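# Set the shelf board level on the cabinet's pegs

## Task

Place the shelf board inside the cabinet so it sits flat on all four shelf pegs and release it. To count, the board must stay there by itself without the robot holding it. At the end the hand and the entire arm must be out of the cabinet, the hand must keep roughly a fingernail's width (about 1 cm) of clearance from the cabinet's side walls, back wall and top, the arm must be still, and the gripper must not be holding any loose object. Any of these failing means the goal is not met.

## Robot and tools

Robot: one six-joint arm (wxai_follower, a Trossen design) with a two-finger parallel gripper. The only camera is cam_wrist (504x504 pixels), mounted on the wrist. Now and then a held part may be briefly tugged or a loose object pushed by something outside your control.

Frames: every position and orientation uses the scene frame. Its origin is on the table top directly under the arm's base, +z is up, and +y is to the left when you face along +x. The base may sit slightly tilted. In the gripper's own frame the fingers point along +x and close along y. end_effector_position is the spot midway between the finger pads, 3 to 4 cm back from the fingertips. Reported hand positions can be a little off, and more so at long reach.

execute_actions(actions): actions is a list of actions. Each action is a table of 0 to 15 rows, and each row is exactly 8 numbers: x, y, z, qw, qx, qy, qz, opening. x, y, z is an absolute target position in metres in the scene frame. qw..qz is an absolute target orientation quaternion with w first. Each row lasts one control step (1/30 s), and an action always lasts 15 steps (0.5 s), so a shorter table repeats its last row. An empty list returns the current state and images without moving. An action is refused if its target is more than 0.6 m from the gripper's position at the start of that action along any gripper axis. If the first action fails that test against the last reported state, or any action is malformed, nothing in the call runs. At every step the commanded pose is clipped to within 70 mm and 16 degrees of the measured pose. After an action ends the arm goes only as far as the last clipped pose, so distant targets need further actions. Put the desired quaternion in every row; copying the reported one lets tilt creep in.

opening: a number from -1 to 1, applied to the gripper. +1 is fully open (0.088 m). Empty fingers touch at about -0.80, and values below that change nothing. Closing fully from open takes at least about 0.5 s. To keep hold of an object, command an opening clearly below the grip_measured reading; the bigger the gap, the harder the squeeze (up to about 34 N per pad, and a fast close can push harder). Readings may be off by up to about 1 mm, by a fixed amount within a scene.

move(target, speed, blocking): target is one 8-number row like the ones above: an absolute pose in the scene frame plus an opening, and the opening is applied at the start. The gripper follows a straight line toward the target that takes 0.5 to 10 s; a path needing longer stops after 10 s, short of the target. It turns the short way round. speed is the top path speed in m/s, from 0.002 to 0.5, default 0.25, and turning is capped at twice that value in rad/s. The path ignores obstacles, the hand can lag, stray or overshoot the speed, and faster or deeper contacts press harder. The result adds a move: line with how the move ended (done, off_target, moving, held, fault), the limits that acted (paced means the pose was clipped, held means a check blocked some steps), and the remaining distance to target. With blocking=false the result comes back after 0.5 s while the arm keeps going. Until a result shows that move has ended, further rows and moves are refused, so use wait or stop first.

wait(seconds): 0 to 10. The arm holds its last command, and a running move continues. stop(): brakes a running move, which needs some stopping distance; the fingers keep moving. zoom_image(camera, region): camera is "cam_wrist" and region is [x0, y0, x1, y1] in image pixels, with (0,0) at the top left, at most 504 by 504. read_manual(section): only "licences". finished_scene(scene): pass the number of the current scene. This ends it for good, so first make sure the board is resting on its own and the arm is clear and still.

Results: a state line with the gripper's pose and its linear and angular velocities. Joint positions and Joint velocities list waist, shoulder, elbow, wrist pitch, wrist yaw and wrist roll (rad, rad/s), then the finger-pad gap (m, m/s). Joint ranges: waist -3.054 to 3.054, shoulder 0.000 to 3.142, elbow 0.000 to 2.356, wrist pitch -1.571 to 1.571, wrist yaw -1.571 to 1.571, wrist roll -3.142 to 3.142. Other lines: grip_measured (finger opening on the command scale); Hand target (the pose the controller is driving toward now); pose unreachable (a clearance check changed or blocked the command, and a mounting block counts as part of the arm); MOTOR HOT (a motor is at 50 °C or more); OVER-TEMPERATURE FAULT (95 °C reached, the arm is held until it cools, and it may lose power and go limp).

Camera: cam_wrist K=[[415.727, 0, 248.818], [0, 415.727, 251.454], [0, 0, 1]], pinhole with radial distortion. Its pose is worked out from the joint readings and may be off by a few mm and about 0.5 degrees.

Cautions: friction can leave the hand short of its target or slightly tilted, and small moves may not happen at all, so check the pose after each move and correct it. Contact torque that reaches a joint's load limit (N m: waist 16.6, shoulder 20.6, elbow 20.5, wrist pitch 5.42, wrist yaw 5.4, wrist roll 5.07, held weight included) freezes the arm for 10 s and skips the rest of the call. Holding a load for a long time heats the motors. Move gently near contact, and never drop the board, slam it, push hard, or knock anything off the table.

Each tool is called after "Call:" by a JSON object that holds its "fn" and its "kwargs", one argument or row to a line.

## Session

Call:
{"fn": "execute_actions", "kwargs": {
  "actions": []
}}

Scene clock: 0.00 s.
end_effector_position=(+0.1891, +0.2049, +0.3426) grip_measured=+0.850 end_effector_quat_wxyz=(+0.919, +0.332, -0.083, -0.193) end_effector_velocity=(-0.002, -0.004, -0.001) end_effector_angular_velocity=(-0.006, +0.003, -0.019)
Joint positions: [ 0.517  0.505  0.875 -0.759  0.77   1.711  0.081]
Joint velocities: [-0.002 -0.002 -0.002 -0.022  0.007  0.007 -0.   ]
Motor temperatures (°C, as the motors report them): [31 31 34 45 35 29]
Heat: hottest wrist pitch 45 °C (+0.0 °C/min).
Hand target: +0.189, +0.205, +0.343; +0.919, +0.332, -0.083, -0.194
camera_calibration (this result's frames):
cam_wrist: T_world_to_cam=[[-0.354005, -0.708854, -0.610088, 0.421799], [-0.0890684, 0.674918, -0.732497, 0.162269], [0.930993, -0.204968, -0.302061, 0.0443254], [0, 0, 0, 1]] pos_world=[0.122505, 0.19856, 0.389585]

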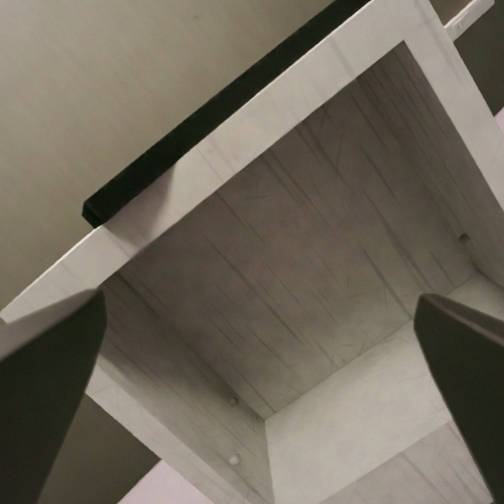

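Call:
{"fn": "move", "kwargs": {
  "target": [0.17,0.15,0.44,0.97,0,0.2,-0.1,1],
  "speed": 0.2
}}

Scene clock: 6.07 s.
end_effector_position=(+0.1703, +0.1511, +0.4416) grip_measured=+1.000 end_effector_quat_wxyz=(+0.979, +0.006, +0.175, -0.106) end_effector_velocity=(-0.001, -0.001, +0.000) end_effector_angular_velocity=(+0.012, +0.001, +0.004)
Joint positions: [-1.313  1.13   1.396 -1.57  -1.157 -0.461  0.088]
Joint velocities: [-0.007  0.012  0.002 -0.022 -0.007 -0.022  0.   ]
Motor temperatures (°C, as the motors report them): [31 31 34 45 35 29]
Heat: hottest wrist pitch 45 °C (+0.0 °C/min).
Hand target: +0.170, +0.149, +0.443; +0.978, +0.006, +0.176, -0.108
Off the commanded pose: 0.002 m, 3 deg.
joint sent to its limit — the command would take joint 4 (wrist pitch) past its lower limit, so that joint was sent only as far as its limit.
move: off_target
camera_calibration (this result's frames):
cam_wrist: T_world_to_cam=[[-0.237084, -0.968062, 0.0815282, 0.151286], [-0.66669, 0.101086, -0.738448, 0.457108], [0.706622, -0.229428, -0.669364, 0.284793], [0, 0, 0, 1]] pos_world=[0.139376, 0.165587, 0.515846]

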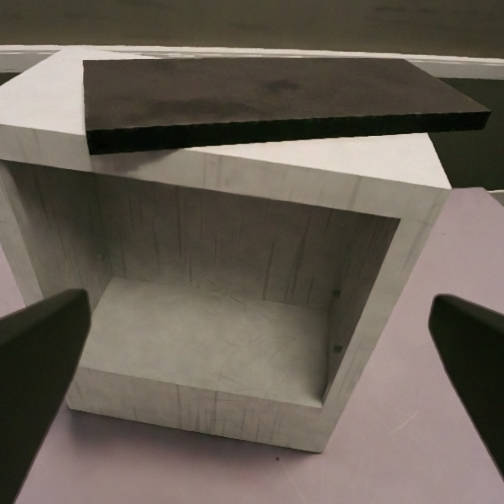

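Call:
{"fn": "move", "kwargs": {
  "target": [0.30,-0.07,0.40,0.707,0.707,0,0,0.2],
  "speed": 0.2
}}

Scene clock: 33.60 s.
end_effector_position=(+0.2982, -0.0685, +0.3979) grip_measured=+0.200 end_effector_quat_wxyz=(+0.711, +0.703, +0.003, -0.004) end_effector_velocity=(-0.002, -0.004, -0.003) end_effector_angular_velocity=(+0.024, +0.001, -0.001)
Joint positions: [-1.007  1.788  0.603  1.17  -1.047  2.332  0.049]
Joint velocities: [-0.007  0.017 -0.007  0.022 -0.007  0.022 -0.   ]
Motor temperatures (°C, as the motors report them): [30 33 34 45 34 29]
Heat: hottest wrist pitch 45 °C (+0.0 °C/min).
Hand target: +0.299, -0.070, +0.396; +0.708, +0.706, +0.003, -0.005
Off the commanded pose: 0.003 m, 1 deg.
move: done
camera_calibration (this result's frames):
cam_wrist: T_world_to_cam=[[-0.0564213, -0.0536744, -0.996963, 0.410461], [-0.375599, 0.92634, -0.0286159, 0.219513], [0.925063, 0.372844, -0.0724254, -0.146608], [0, 0, 0, 1]] pos_world=[0.24123, -0.12665, 0.404878]

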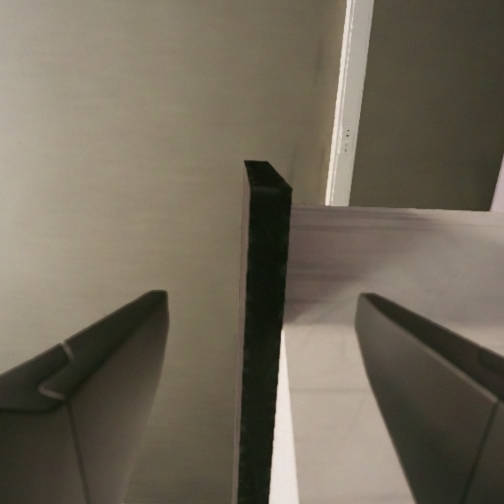

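Call:
{"fn": "move", "kwargs": {
  "target": [0.28,0.1,0.42,0.99,0,0.1,0,-0.9],
  "speed": 0.25
}}

Call:
{"fn": "move", "kwargs": {
  "target": [0.40,0.24,0.415,0.99,0,0.1,0,-0.9],
  "speed": 0.15
}}

Scene clock: 52.57 s.
end_effector_position=(+0.2802, +0.0953, +0.4192) grip_measured=-0.783 end_effector_quat_wxyz=(+0.995, +0.007, +0.102, -0.003) end_effector_velocity=(-0.000, +0.001, -0.000) end_effector_angular_velocity=(-0.020, +0.008, -0.006)
Joint positions: [-0.879  1.1    0.812 -0.001 -1.038  0.559  0.001]
Joint velocities: [ 0.002 -0.002  0.012 -0.037  0.007 -0.037 -0.   ]
Motor temperatures (°C, as the motors report them): [31 32 36 44 35 29]
Heat: hottest wrist pitch 44 °C (-1.1 °C/min).
Hand target: +0.281, +0.099, +0.421; +0.995, +0.000, +0.100, -0.001
Off the commanded pose: 0.005 m, 1 deg.
move: done
camera_calibration (this result's frames):
cam_wrist: T_world_to_cam=[[-0.0432659, -0.998328, 0.0383283, 0.0917511], [-0.556515, -0.00777808, -0.830801, 0.537646], [0.82971, -0.0572757, -0.555248, 0.0806364], [0, 0, 0, 1]] pos_world=[0.236272, 0.100398, 0.487933]

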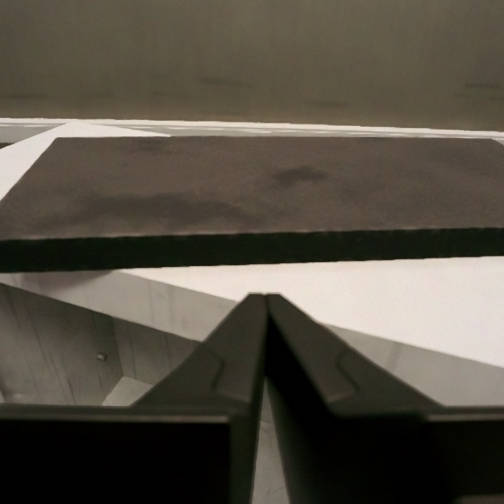

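Scene clock: 54.33 s.
end_effector_position=(+0.3989, +0.2365, +0.4164) grip_measured=-0.783 end_effector_quat_wxyz=(+0.995, -0.006, +0.097, -0.007) end_effector_velocity=(+0.000, +0.003, +0.000) end_effector_angular_velocity=(-0.006, +0.005, -0.004)
Joint positions: [-0.23   1.294  1.289 -0.153 -0.389  0.724  0.001]
Joint velocities: [ 0.007  0.002  0.017 -0.022  0.007 -0.007 -0.   ]
Motor temperatures (°C, as the motors report them): [31 32 36 44 35 29]
Heat: hottest wrist pitch 44 °C (-1.1 °C/min).
Hand target: +0.401, +0.239, +0.414; +0.995, -0.004, +0.103, -0.003
Off the commanded pose: 0.004 m, 1 deg.
move: done
camera_calibration (this result's frames):
cam_wrist: T_world_to_cam=[[-0.0491148, -0.996811, 0.0628961, 0.229792], [-0.54905, -0.0256585, -0.835395, 0.605702], [0.834345, -0.0755634, -0.546039, -0.0126722], [0, 0, 0, 1]] pos_world=[0.35442, 0.243643, 0.484628]

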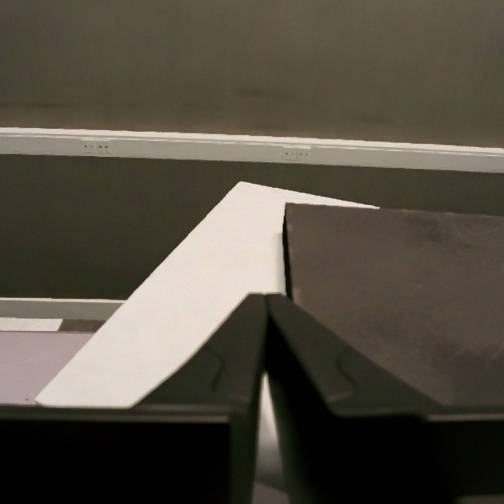

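Call:
{"fn": "move", "kwargs": {
  "target": [0.41,0.245,0.404,0.99,0,0.1,0,-0.9],
  "speed": 0.05
}}

Call:
{"fn": "move", "kwargs": {
  "target": [0.41,0.165,0.404,0.99,0,0.1,0,-0.9],
  "speed": 0.04
}}

Scene clock: 61.80 s.
end_effector_position=(+0.4051, +0.2418, +0.4161) grip_measured=-0.783 end_effector_quat_wxyz=(+0.997, -0.005, +0.082, -0.007) end_effector_velocity=(+0.002, -0.001, -0.003) end_effector_angular_velocity=(-0.008, +0.002, -0.001)
Joint positions: [-0.199  1.305  1.291 -0.119 -0.338  0.739  0.001]
Joint velocities: [ 0.007  0.002 -0.007  0.007  0.007 -0.007 -0.   ]
Motor temperatures (°C, as the motors report them): [31 32 36 44 34 29]
Heat: hottest wrist pitch 44 °C (+0.0 °C/min).
Hand target: +0.410, +0.245, +0.404; +0.995, -0.001, +0.101, -0.000
Off the commanded pose: 0.013 m, 2 deg.
move: off_target
camera_calibration (this result's frames):
cam_wrist: T_world_to_cam=[[-0.0513223, -0.996857, 0.0603439, 0.237339], [-0.52349, -0.0246041, -0.851677, 0.605107], [0.850485, -0.0752994, -0.520582, -0.0348664], [0, 0, 0, 1]] pos_world=[0.358602, 0.248856, 0.482883]

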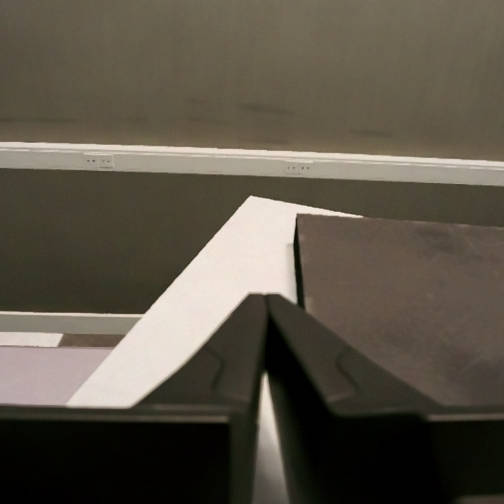

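Scene clock: 64.07 s.
end_effector_position=(+0.4066, +0.1767, +0.4158) grip_measured=-0.783 end_effector_quat_wxyz=(+0.996, -0.007, +0.084, +0.010) end_effector_velocity=(+0.000, -0.001, -0.000) end_effector_angular_velocity=(-0.022, +0.001, +0.009)
Joint positions: [-0.371  1.347  1.122  0.104 -0.536  0.717  0.001]
Joint velocities: [-0.002  0.002 -0.002  0.007 -0.007 -0.022 -0.   ]
Motor temperatures (°C, as the motors report them): [31 32 36 44 34 29]
Heat: hottest wrist pitch 44 °C (+0.0 °C/min).
Hand target: +0.409, +0.165, +0.404; +0.995, +0.001, +0.100, +0.001
Off the commanded pose: 0.017 m, 2 deg.
move: off_target
camera_calibration (this result's frames):
cam_wrist: T_world_to_cam=[[-0.0168583, -0.997952, 0.0617077, 0.158182], [-0.525922, -0.0436385, -0.849413, 0.607454], [0.850366, -0.0467731, -0.524109, -0.0446805], [0, 0, 0, 1]] pos_world=[0.360135, 0.182277, 0.482801]

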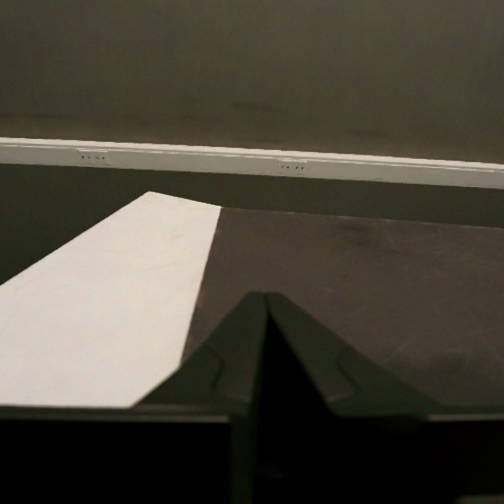

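Call:
{"fn": "move", "kwargs": {
  "target": [0.40,0.05,0.46,0.924,0,0.383,0,-0.9],
  "speed": 0.15
}}

Call:
{"fn": "move", "kwargs": {
  "target": [0.44,0.0,0.445,0.924,0,0.383,0,-0.9],
  "speed": 0.1
}}

Call:
{"fn": "move", "kwargs": {
  "target": [0.44,0.0,0.415,0.924,0,0.383,0,-0.9],
  "speed": 0.04
}}

Call:
{"fn": "move", "kwargs": {
  "target": [0.37,0.03,0.41,0.924,0,0.383,0,-0.9],
  "speed": 0.04
}}

Scene clock: 76.60 s.
end_effector_position=(+0.3996, +0.0539, +0.4610) grip_measured=-0.783 end_effector_quat_wxyz=(+0.926, +0.004, +0.378, +0.003) end_effector_velocity=(-0.002, +0.004, +0.004) end_effector_angular_velocity=(+0.004, +0.015, +0.030)
Joint positions: [-0.739  2.091  2.22  -1.38  -1.031 -0.244  0.001]
Joint velocities: [-0.007  0.042  0.085 -0.095 -0.022 -0.066 -0.   ]
Motor temperatures (°C, as the motors report them): [32 31 36 43 34 29]
Heat: hottest wrist pitch 43 °C (-2.0 °C/min).
Hand target: +0.400, +0.051, +0.462; +0.926, +0.004, +0.379, +0.001
Off the commanded pose: 0.004 m, 1 deg.
move: done
camera_calibration (this result's frames):
cam_wrist: T_world_to_cam=[[-0.000932345, -0.998583, 0.0532146, 0.0302363], [-0.916879, -0.0203877, -0.398644, 0.583944], [0.399164, -0.049163, -0.915561, 0.340095], [0, 0, 0, 1]] pos_world=[0.39968, 0.0588188, 0.542554]

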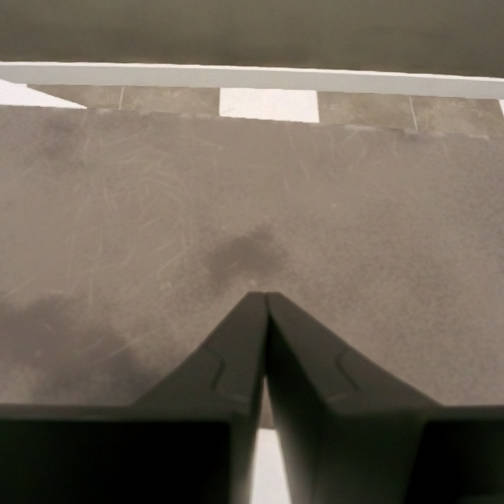

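Scene clock: 77.87 s.
end_effector_position=(+0.4376, +0.0011, +0.4463) grip_measured=-0.783 end_effector_quat_wxyz=(+0.925, -0.001, +0.381, +0.000) end_effector_velocity=(-0.001, -0.004, -0.001) end_effector_angular_velocity=(-0.002, +0.006, -0.008)
Joint positions: [-0.721  2.269  2.315 -1.278 -1.016 -0.226  0.001]
Joint velocities: [-0.002  0.007  0.002 -0.007  0.007 -0.007 -0.   ]
Motor temperatures (°C, as the motors report them): [32 31 36 43 34 29]
Heat: hottest wrist pitch 43 °C (-2.0 °C/min).
Hand target: +0.440, -0.000, +0.444; +0.924, +0.000, +0.383, -0.000
Off the commanded pose: 0.003 m, 0 deg.
move: done
camera_calibration (this result's frames):
cam_wrist: T_world_to_cam=[[-0.00216129, -0.997979, 0.0635104, -0.0257019], [-0.919724, -0.022948, -0.391895, 0.610077], [0.392561, -0.059259, -0.917815, 0.312749], [0, 0, 0, 1]] pos_world=[0.438274, 0.00688332, 0.527764]

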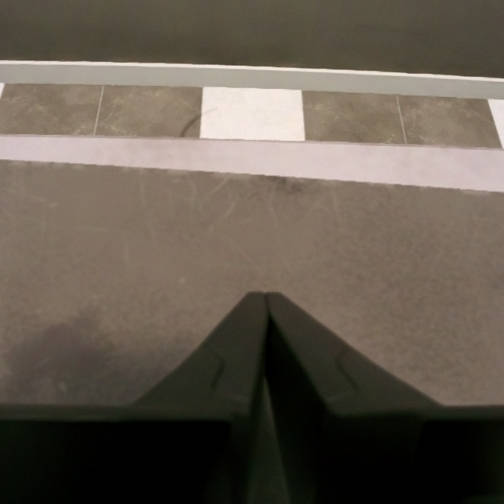

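Scene clock: 78.93 s.
end_effector_position=(+0.4380, -0.0023, +0.4268) grip_measured=-0.783 end_effector_quat_wxyz=(+0.929, -0.009, +0.371, -0.002) end_effector_velocity=(-0.003, +0.003, -0.000) end_effector_angular_velocity=(-0.012, -0.012, +0.018)
Joint positions: [-0.701  2.159  2.059 -1.06  -1.003 -0.169  0.001]
Joint velocities: [-0.002 -0.032 -0.051  0.037 -0.007 -0.007 -0.   ]
Motor temperatures (°C, as the motors report them): [32 31 36 43 34 29]
Heat: hottest wrist pitch 43 °C (-2.0 °C/min).
Hand target: +0.440, +0.000, +0.415; +0.924, -0.000, +0.383, -0.000
Off the commanded pose: 0.012 m, 2 deg.
move: off_target
camera_calibration (this result's frames):
cam_wrist: T_world_to_cam=[[-0.000466767, -0.996738, 0.0807055, -0.0359041], [-0.911149, -0.0328329, -0.410766, 0.607017], [0.412076, -0.0737265, -0.908162, 0.281857], [0, 0, 0, 1]] pos_world=[0.43692, 0.00492345, 0.508212]

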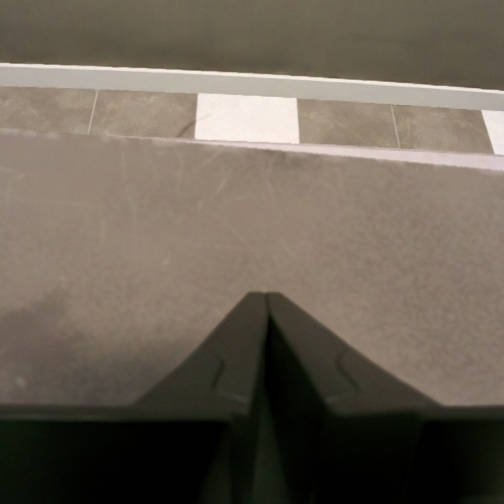

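Scene clock: 81.20 s.
end_effector_position=(+0.3700, +0.0295, +0.4253) grip_measured=-0.783 end_effector_quat_wxyz=(+0.931, -0.014, +0.365, -0.001) end_effector_velocity=(-0.004, -0.002, +0.003) end_effector_angular_velocity=(-0.026, -0.010, +0.005)
Joint positions: [-0.775  1.896  1.765 -1.118 -1.029 -0.291  0.001]
Joint velocities: [-0.012 -0.012 -0.012  0.007  0.007 -0.022 -0.   ]
Motor temperatures (°C, as the motors report them): [33 31 36 43 34 29]
Heat: hottest wrist pitch 43 °C (-2.0 °C/min).
Hand target: +0.370, +0.030, +0.411; +0.924, +0.000, +0.382, +0.000
Off the commanded pose: 0.015 m, 3 deg.
move: off_target
camera_calibration (this result's frames):
cam_wrist: T_world_to_cam=[[0.00275342, -0.99596, 0.0897545, -0.00924771], [-0.905975, -0.0404798, -0.421391, 0.548303], [0.423322, -0.0801551, -0.902427, 0.304429], [0, 0, 0, 1]] pos_world=[0.367903, 0.0373864, 0.506605]

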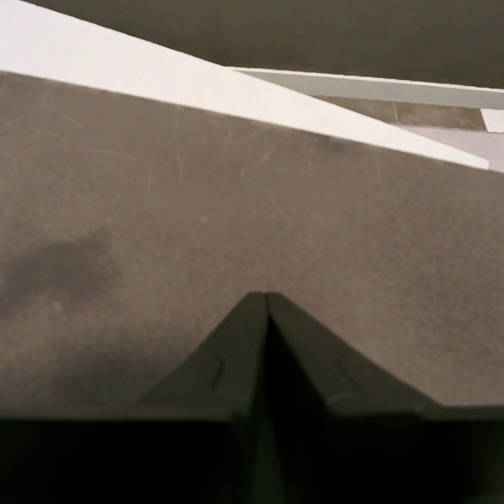

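Call:
{"fn": "move", "kwargs": {
  "target": [0.36,0.03,0.46,0.924,0,0.383,0,-0.9],
  "speed": 0.1
}}

Call:
{"fn": "move", "kwargs": {
  "target": [0.22,0.12,0.47,0.97,0,0.2,-0.15,-0.9],
  "speed": 0.2
}}

Scene clock: 88.23 s.
end_effector_position=(+0.3604, +0.0311, +0.4590) grip_measured=-0.783 end_effector_quat_wxyz=(+0.924, +0.000, +0.383, -0.001) end_effector_velocity=(-0.001, +0.002, +0.002) end_effector_angular_velocity=(+0.003, +0.010, +0.014)
Joint positions: [-0.833  2.046  2.097 -1.472 -1.041 -0.441  0.001]
Joint velocities: [-0.002  0.022  0.042 -0.051 -0.007 -0.037 -0.   ]
Motor temperatures (°C, as the motors report them): [33 31 35 42 34 29]
Heat: hottest wrist pitch 42 °C (-3.0 °C/min).
Hand target: +0.360, +0.030, +0.461; +0.924, +0.000, +0.382, -0.000
Off the commanded pose: 0.002 m, 0 deg.
move: done
camera_calibration (this result's frames):
cam_wrist: T_world_to_cam=[[-0.00426988, -0.998028, 0.0626195, 0.00444187], [-0.921514, -0.0203899, -0.387811, 0.54344], [0.388323, -0.0593606, -0.91961, 0.358881], [0, 0, 0, 1]] pos_world=[0.361444, 0.0368172, 0.540504]

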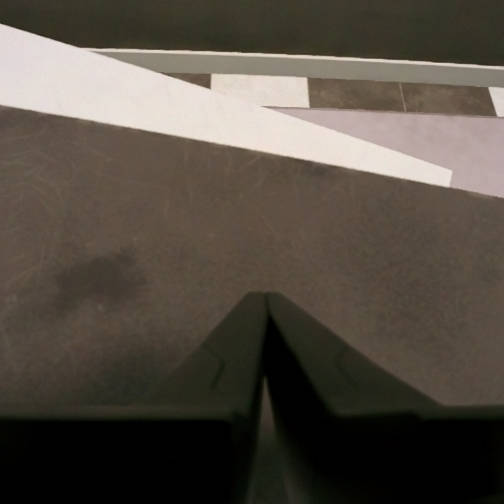

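Scene clock: 89.97 s.
end_effector_position=(+0.2220, +0.1193, +0.4719) grip_measured=-0.783 end_effector_quat_wxyz=(+0.969, -0.001, +0.200, -0.144) end_effector_velocity=(-0.004, +0.005, -0.002) end_effector_angular_velocity=(+0.013, -0.006, +0.011)
Joint positions: [-1.08   1.262  1.481 -1.198 -0.966 -0.08   0.001]
Joint velocities: [-0.012 -0.012 -0.002 -0.022 -0.022 -0.007 -0.   ]
Motor temperatures (°C, as the motors report them): [33 31 35 42 34 29]
Heat: hottest wrist pitch 42 °C (-3.0 °C/min).
Hand target: +0.220, +0.119, +0.471; +0.969, +0.000, +0.199, -0.147
Off the commanded pose: 0.003 m, 1 deg.
move: done
camera_calibration (this result's frames):
cam_wrist: T_world_to_cam=[[-0.302829, -0.945819, 0.117141, 0.125352], [-0.697067, 0.135994, -0.703991, 0.503471], [0.649917, -0.294844, -0.700482, 0.296374], [0, 0, 0, 1]] pos_world=[0.196294, 0.137476, 0.54736]

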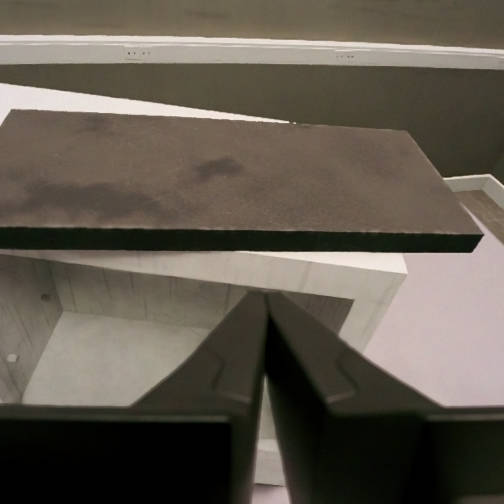

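Call:
{"fn": "move", "kwargs": {
  "target": [0.366,-0.015,0.45,0.924,0,0.383,0,-0.9],
  "speed": 0.15
}}

Call:
{"fn": "move", "kwargs": {
  "target": [0.366,-0.015,0.413,0.924,0,0.383,0,-0.9],
  "speed": 0.05
}}

Call:
{"fn": "move", "kwargs": {
  "target": [0.322,0.04,0.41,0.924,0,0.383,0,-0.9],
  "speed": 0.04
}}

Call:
{"fn": "move", "kwargs": {
  "target": [0.32,0.04,0.46,0.924,0,0.383,0,-0.9],
  "speed": 0.1
}}

Call:
{"fn": "move", "kwargs": {
  "target": [0.22,0.12,0.47,0.97,0,0.2,-0.15,-0.9],
  "speed": 0.2
}}

Scene clock: 106.27 s.
end_effector_position=(+0.3636, -0.0139, +0.4496) grip_measured=-0.783 end_effector_quat_wxyz=(+0.924, +0.000, +0.382, -0.006) end_effector_velocity=(-0.000, -0.000, -0.004) end_effector_angular_velocity=(+0.021, +0.017, +0.004)
Joint positions: [-0.865  2.118  2.055 -1.399 -1.038 -0.489  0.001]
Joint velocities: [ 0.002  0.017  0.012 -0.037 -0.007 -0.022  0.   ]
Motor temperatures (°C, as the motors report them): [32 31 35 43 34 29]
Heat: hottest wrist pitch 43 °C (-1.0 °C/min).
Hand target: +0.366, -0.014, +0.448; +0.924, +0.000, +0.384, -0.003
Off the commanded pose: 0.003 m, 1 deg.
move: done
camera_calibration (this result's frames):
cam_wrist: T_world_to_cam=[[-0.0136889, -0.9977, 0.0663895, -0.0381369], [-0.920731, -0.0133167, -0.38997, 0.542635], [0.389957, -0.0664651, -0.918431, 0.345134], [0, 0, 0, 1]] pos_world=[0.364511, -0.00788367, 0.531125]

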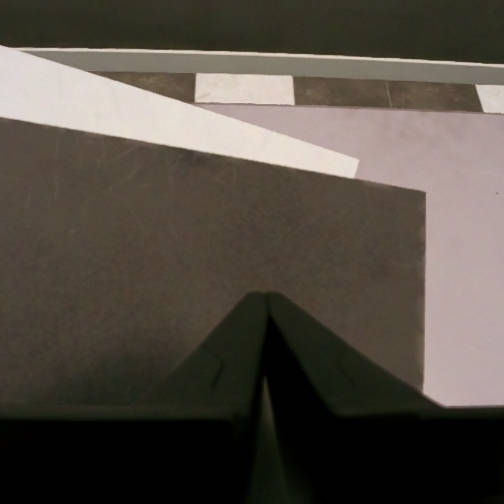

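Scene clock: 107.30 s.
end_effector_position=(+0.3640, -0.0174, +0.4262) grip_measured=-0.783 end_effector_quat_wxyz=(+0.929, -0.014, +0.369, -0.004) end_effector_velocity=(-0.001, -0.001, -0.002) end_effector_angular_velocity=(-0.003, -0.012, +0.006)
Joint positions: [-0.843  2.013  1.812 -1.171 -1.04  -0.428  0.001]
Joint velocities: [-0.002 -0.017 -0.037  0.037 -0.007  0.007 -0.   ]
Motor temperatures (°C, as the motors report them): [32 31 35 43 34 29]
Heat: hottest wrist pitch 43 °C (-1.0 °C/min).
Hand target: +0.365, -0.015, +0.413; +0.924, -0.000, +0.383, -0.000
Off the commanded pose: 0.014 m, 2 deg.
move: off_target
camera_calibration (this result's frames):
cam_wrist: T_world_to_cam=[[-0.00113567, -0.995844, 0.0910703, -0.0550922], [-0.909641, -0.0368014, -0.413763, 0.539535], [0.415395, -0.0833111, -0.905818, 0.308276], [0, 0, 0, 1]] pos_world=[0.362664, -0.0093248, 0.507499]

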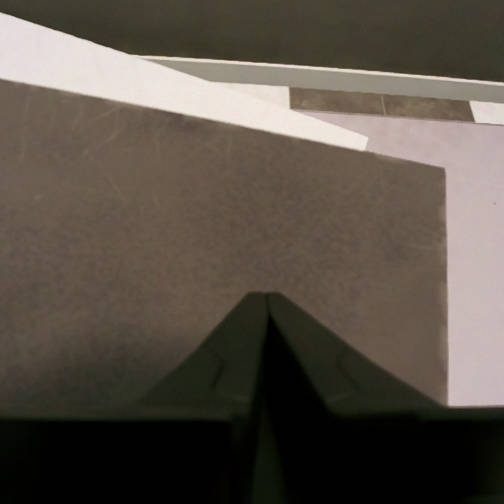

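Scene clock: 109.47 s.
end_effector_position=(+0.3209, +0.0365, +0.4254) grip_measured=-0.783 end_effector_quat_wxyz=(+0.931, -0.015, +0.365, -0.006) end_effector_velocity=(-0.002, +0.003, +0.001) end_effector_angular_velocity=(+0.014, -0.011, +0.011)
Joint positions: [-0.868  1.789  1.661 -1.266 -1.045 -0.459  0.001]
Joint velocities: [-0.007 -0.007 -0.007 -0.007 -0.022 -0.007  0.   ]
Motor temperatures (°C, as the motors report them): [32 31 35 43 34 29]
Heat: hottest wrist pitch 43 °C (-1.0 °C/min).
Hand target: +0.322, +0.040, +0.411; +0.924, -0.000, +0.383, -0.000
Off the commanded pose: 0.016 m, 3 deg.
move: off_target
camera_calibration (this result's frames):
cam_wrist: T_world_to_cam=[[-0.00494456, -0.995595, 0.0936272, -0.00131702], [-0.905807, -0.035208, -0.422225, 0.504278], [0.423661, -0.0868959, -0.901643, 0.325647], [0, 0, 0, 1]] pos_world=[0.318808, 0.0447408, 0.50666]

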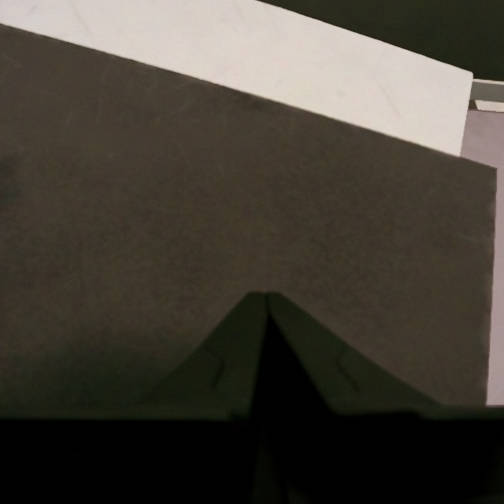

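Scene clock: 110.30 s.
end_effector_position=(+0.3205, +0.0405, +0.4582) grip_measured=-0.783 end_effector_quat_wxyz=(+0.925, +0.000, +0.381, -0.002) end_effector_velocity=(+0.001, +0.006, +0.005) end_effector_angular_velocity=(+0.005, -0.004, +0.028)
Joint positions: [-0.904  1.943  1.976 -1.566 -1.047 -0.573  0.001]
Joint velocities: [-0.002  0.022  0.051 -0.051 -0.022 -0.037 -0.   ]
Motor temperatures (°C, as the motors report them): [32 31 35 43 34 29]
Heat: hottest wrist pitch 43 °C (-1.0 °C/min).
Hand target: +0.320, +0.040, +0.460; +0.925, -0.000, +0.380, -0.002
Off the commanded pose: 0.002 m, 0 deg.
joint sent to its limit — the command would take joint 4 (wrist pitch) past its lower limit, so that joint was sent only as far as its limit.
move: done
camera_calibration (this result's frames):
cam_wrist: T_world_to_cam=[[-0.00652154, -0.997945, 0.0637464, 0.0139424], [-0.919861, -0.019015, -0.391784, 0.507833], [0.392191, -0.0611928, -0.917846, 0.372273], [0, 0, 0, 1]] pos_world=[0.321224, 0.0463506, 0.539761]

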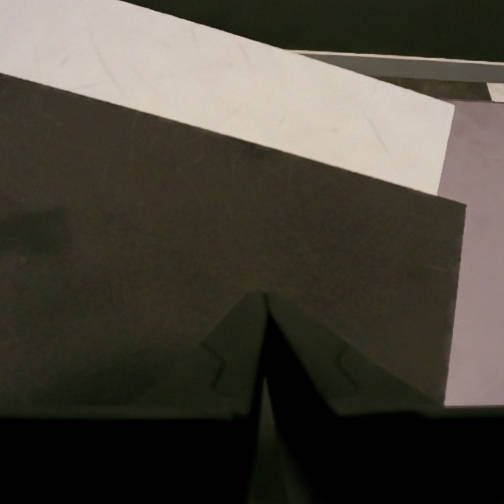

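Scene clock: 112.03 s.
end_effector_position=(+0.2218, +0.1195, +0.4712) grip_measured=-0.783 end_effector_quat_wxyz=(+0.969, -0.001, +0.202, -0.144) end_effector_velocity=(-0.003, +0.004, -0.001) end_effector_angular_velocity=(-0.006, -0.005, +0.005)
Joint positions: [-1.08   1.261  1.481 -1.203 -0.966 -0.082  0.001]
Joint velocities: [-0.007 -0.017 -0.007 -0.007 -0.007 -0.007 -0.   ]
Motor temperatures (°C, as the motors report them): [32 31 35 43 34 29]
Heat: hottest wrist pitch 43 °C (-1.0 °C/min).
Hand target: +0.220, +0.119, +0.471; +0.969, -0.000, +0.200, -0.147
Off the commanded pose: 0.002 m, 1 deg.
move: done
camera_calibration (this result's frames):
cam_wrist: T_world_to_cam=[[-0.30233, -0.946111, 0.116059, 0.126047], [-0.698777, 0.137172, -0.702064, 0.502063], [0.648311, -0.293355, -0.702592, 0.297209], [0, 0, 0, 1]] pos_world=[0.196254, 0.137573, 0.546668]

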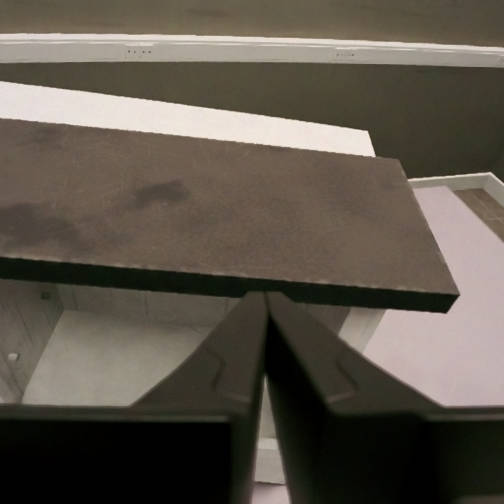

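Call:
{"fn": "move", "kwargs": {
  "target": [0.23,0.163,0.402,0.693,-0.693,0.141,-0.141,-0.1],
  "speed": 0.25
}}

Call:
{"fn": "move", "kwargs": {
  "target": [0.325,0.123,0.402,0.693,-0.693,0.141,-0.141,-0.1],
  "speed": 0.06
}}

Scene clock: 128.33 s.
end_effector_position=(+0.2310, +0.1628, +0.4021) grip_measured=-0.100 end_effector_quat_wxyz=(+0.691, -0.694, +0.145, -0.140) end_effector_velocity=(-0.001, -0.000, -0.004) end_effector_angular_velocity=(-0.019, +0.018, -0.001)
Joint positions: [-0.458  0.681  0.908 -0.519 -0.194 -0.889  0.034]
Joint velocities: [ 0.012 -0.007 -0.007 -0.007  0.007 -0.022 -0.   ]
Motor temperatures (°C, as the motors report them): [31 31 34 44 34 29]
Heat: hottest wrist pitch 44 °C (+1.0 °C/min).
Hand target: +0.231, +0.162, +0.400; +0.689, -0.696, +0.145, -0.140
Off the commanded pose: 0.001 m, 0 deg.
move: done
camera_calibration (this result's frames):
cam_wrist: T_world_to_cam=[[-0.0188831, 0.0598723, 0.998027, -0.406121], [-0.711778, -0.70182, 0.0286356, 0.299892], [0.702151, -0.709833, 0.0558683, 0.00574522], [0, 0, 0, 1]] pos_world=[0.201754, 0.238864, 0.396412]

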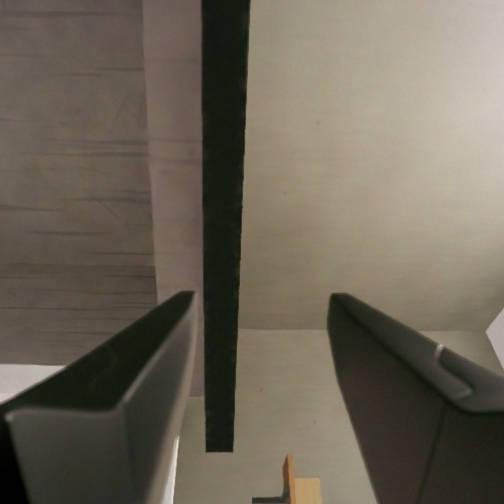

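Scene clock: 130.43 s.
end_effector_position=(+0.3221, +0.1223, +0.4027) grip_measured=-0.101 end_effector_quat_wxyz=(+0.691, -0.694, +0.140, -0.146) end_effector_velocity=(+0.000, -0.001, -0.001) end_effector_angular_velocity=(-0.015, +0.016, -0.001)
Joint positions: [-0.363  1.025  0.878 -0.131 -0.093 -0.857  0.034]
Joint velocities: [-0.002  0.002  0.002 -0.007 -0.007 -0.022 -0.   ]
Motor temperatures (°C, as the motors report them): [31 31 34 44 34 29]
Heat: hottest wrist pitch 44 °C (+1.0 °C/min).
Hand target: +0.324, +0.123, +0.401; +0.692, -0.693, +0.141, -0.141
Off the commanded pose: 0.003 m, 1 deg.
move: done
camera_calibration (this result's frames):
cam_wrist: T_world_to_cam=[[-0.032929, 0.063001, 0.99747, -0.398143], [-0.712484, -0.70138, 0.0207789, 0.339618], [0.700915, -0.709998, 0.067983, -0.0914503], [0, 0, 0, 1]] pos_world=[0.292961, 0.198355, 0.396296]

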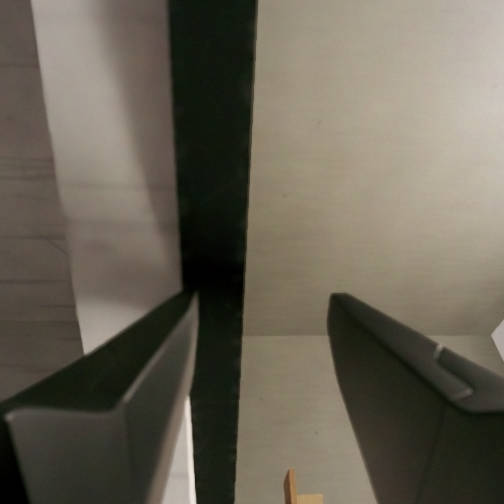

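Call:
{"fn": "move", "kwargs": {
  "target": [0.31,0.128,0.392,0.693,-0.693,0.141,-0.141,-0.1],
  "speed": 0.05
}}

Call:
{"fn": "move", "kwargs": {
  "target": [0.35,0.111,0.392,0.693,-0.693,0.141,-0.141,-0.1],
  "speed": 0.03
}}

Scene clock: 135.30 s.
end_effector_position=(+0.3107, +0.1296, +0.3955) grip_measured=-0.100 end_effector_quat_wxyz=(+0.692, -0.694, +0.138, -0.141) end_effector_velocity=(-0.002, -0.003, -0.004) end_effector_angular_velocity=(-0.004, +0.008, -0.012)
Joint positions: [-0.342  0.963  0.848 -0.158 -0.082 -0.851  0.034]
Joint velocities: [ 0.002 -0.007 -0.012 -0.007  0.007 -0.007 -0.   ]
Motor temperatures (°C, as the motors report them): [31 31 35 44 34 29]
Heat: hottest wrist pitch 44 °C (+1.0 °C/min).
Hand target: +0.310, +0.128, +0.392; +0.693, -0.693, +0.141, -0.141
Off the commanded pose: 0.004 m, 0 deg.
move: done
camera_calibration (this result's frames):
cam_wrist: T_world_to_cam=[[-0.031085, 0.0614991, 0.997623, -0.392222], [-0.705884, -0.707997, 0.0216502, 0.335239], [0.707645, -0.703533, 0.0654193, -0.0797184], [0, 0, 0, 1]] pos_world=[0.28086, 0.205385, 0.389247]

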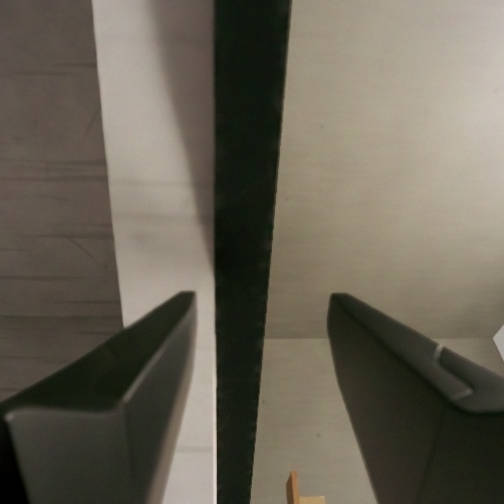

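Scene clock: 136.97 s.
end_effector_position=(+0.3263, +0.1173, +0.3912) grip_measured=-0.091 end_effector_quat_wxyz=(+0.692, -0.693, +0.143, -0.143) end_effector_velocity=(-0.001, -0.002, -0.003) end_effector_angular_velocity=(+0.013, +0.008, -0.004)
Joint positions: [-0.337  1.033  0.842 -0.093 -0.074 -0.851  0.035]
Joint velocities: [-0.002 -0.002 -0.007 -0.007 -0.007  0.007 -0.   ]
Motor temperatures (°C, as the motors report them): [31 31 35 46 34 29]
Heat: hottest wrist pitch 46 °C (+3.0 °C/min).
Hand target: +0.347, +0.111, +0.390; +0.693, -0.693, +0.142, -0.141
Off the commanded pose: 0.025 m, 0 deg.
move: off_target
camera_calibration (this result's frames):
cam_wrist: T_world_to_cam=[[-0.0244879, 0.0592933, 0.99794, -0.388767], [-0.712822, -0.700929, 0.0241547, 0.338142], [0.700917, -0.710762, 0.0594299, -0.0937061], [0, 0, 0, 1]] pos_world=[0.297195, 0.193462, 0.385368]

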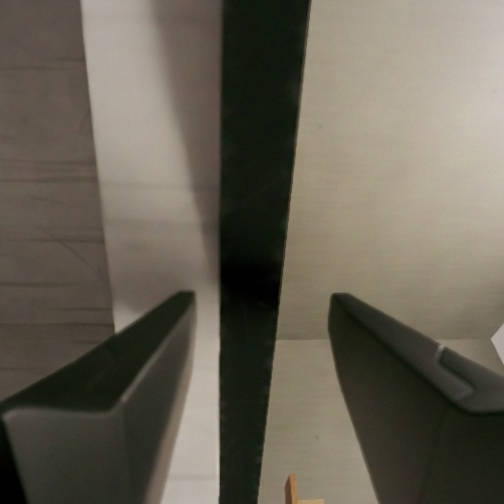

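Call:
{"fn": "move", "kwargs": {
  "target": [0.326,0.118,0.395,0.693,-0.693,0.141,-0.141,-1]
}}

Call:
{"fn": "move", "kwargs": {
  "target": [0.30,0.13,0.41,0.693,-0.693,0.141,-0.141,-1],
  "speed": 0.04
}}

Call:
{"fn": "move", "kwargs": {
  "target": [0.19,0.175,0.405,0.693,-0.693,0.141,-0.141,-1],
  "speed": 0.07
}}

Scene clock: 146.07 s.
end_effector_position=(+0.3236, +0.1222, +0.3841) grip_measured=-0.783 end_effector_quat_wxyz=(+0.695, -0.693, +0.146, -0.123) end_effector_velocity=(-0.001, -0.001, +0.001) end_effector_angular_velocity=(-0.008, -0.002, -0.009)
Joint positions: [-0.332  1.014  0.833 -0.113 -0.108 -0.851  0.001]
Joint velocities: [-0.002 -0.002  0.002 -0.007  0.007 -0.007  0.   ]
Motor temperatures (°C, as the motors report them): [31 35 36 70 34 29]
Heat: hottest wrist pitch 70 °C (+28.1 °C/min). Fold the arm in close to its base before you think long.
Hand target: +0.326, +0.118, +0.395; +0.693, -0.693, +0.141, -0.141
Off the commanded pose: 0.012 m, 2 deg.
MOTOR HOT: a motor reached 50 °C. Now the hottest motor, joint 4 (wrist pitch), reports 70 °C. The temperature limit of the motors' drives, at which the controller stops the arm, is 95 °C. To cool a motor, set the load down, stop pushing, or move to a pose that needs little force.
move: off_target
camera_calibration (this result's frames):
cam_wrist: T_world_to_cam=[[0.0042949, 0.046756, 0.998897, -0.39022], [-0.695259, -0.717828, 0.0365892, 0.331339], [0.718747, -0.694649, 0.0294245, -0.084146], [0, 0, 0, 1]] pos_world=[0.292522, 0.197638, 0.380142]

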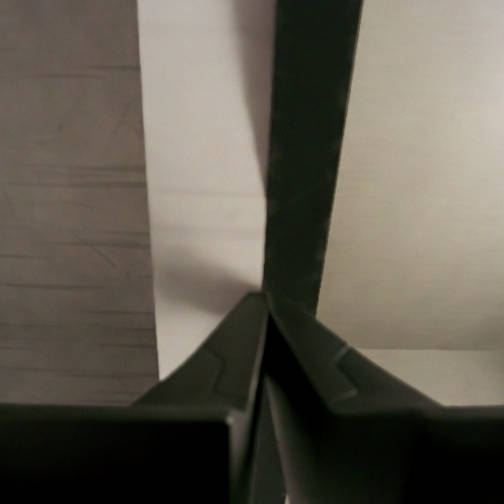

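Scene clock: 147.30 s.
end_effector_position=(+0.3014, +0.1273, +0.4072) grip_measured=-0.783 end_effector_quat_wxyz=(+0.694, -0.691, +0.145, -0.141) end_effector_velocity=(-0.003, -0.003, -0.001) end_effector_angular_velocity=(+0.003, +0.009, -0.014)
Joint positions: [-0.414  0.954  0.885 -0.222 -0.152 -0.867  0.001]
Joint velocities: [-0.012 -0.002  0.002 -0.022 -0.007 -0.007 -0.   ]
Motor temperatures (°C, as the motors report them): [31 35 36 69 34 29]
Heat: hottest wrist pitch 69 °C (+27.4 °C/min). Fold the arm in close to its base before you think long.
Hand target: +0.300, +0.130, +0.410; +0.693, -0.693, +0.141, -0.141
Off the commanded pose: 0.004 m, 1 deg.
MOTOR HOT: still on. Now the hottest motor, joint 4 (wrist pitch), reports 69 °C; a drive's own limit is 95 °C.
move: done
camera_calibration (this result's frames):
cam_wrist: T_world_to_cam=[[-0.021424, 0.0511805, 0.99846, -0.406031], [-0.712125, -0.701748, 0.0206911, 0.328242], [0.701726, -0.710585, 0.0514812, -0.0670929], [0, 0, 0, 1]] pos_world=[0.272131, 0.203449, 0.402068]

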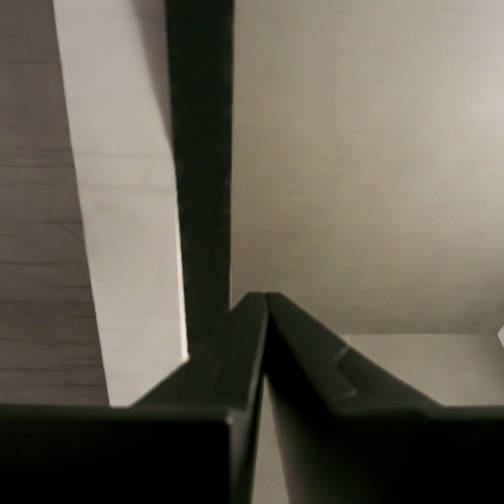

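Scene clock: 149.43 s.
end_effector_position=(+0.1926, +0.1718, +0.4051) grip_measured=-0.783 end_effector_quat_wxyz=(+0.696, -0.689, +0.145, -0.140) end_effector_velocity=(-0.001, +0.002, -0.001) end_effector_angular_velocity=(-0.007, +0.015, +0.018)
Joint positions: [-0.667  0.583  0.953 -0.683 -0.395 -0.94   0.001]
Joint velocities: [-0.032 -0.002  0.002 -0.007 -0.051 -0.022 -0.   ]
Motor temperatures (°C, as the motors report them): [31 35 36 68 34 29]
Heat: hottest wrist pitch 68 °C (+26.3 °C/min). Fold the arm in close to its base before you think long.
Hand target: +0.191, +0.175, +0.407; +0.694, -0.692, +0.140, -0.141
Off the commanded pose: 0.004 m, 1 deg.
MOTOR HOT: still on. Now the hottest motor, joint 4 (wrist pitch), reports 68 °C; a drive's own limit is 95 °C.
move: done
camera_calibration (this result's frames):
cam_wrist: T_world_to_cam=[[-0.0220304, 0.0459423, 0.998701, -0.407641], [-0.711745, -0.702242, 0.0166042, 0.283739], [0.702093, -0.710455, 0.0481699, 0.0422012], [0, 0, 0, 1]] pos_world=[0.16334, 0.247963, 0.400367]

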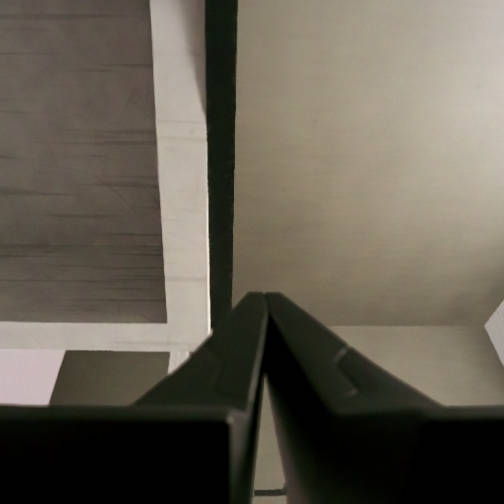

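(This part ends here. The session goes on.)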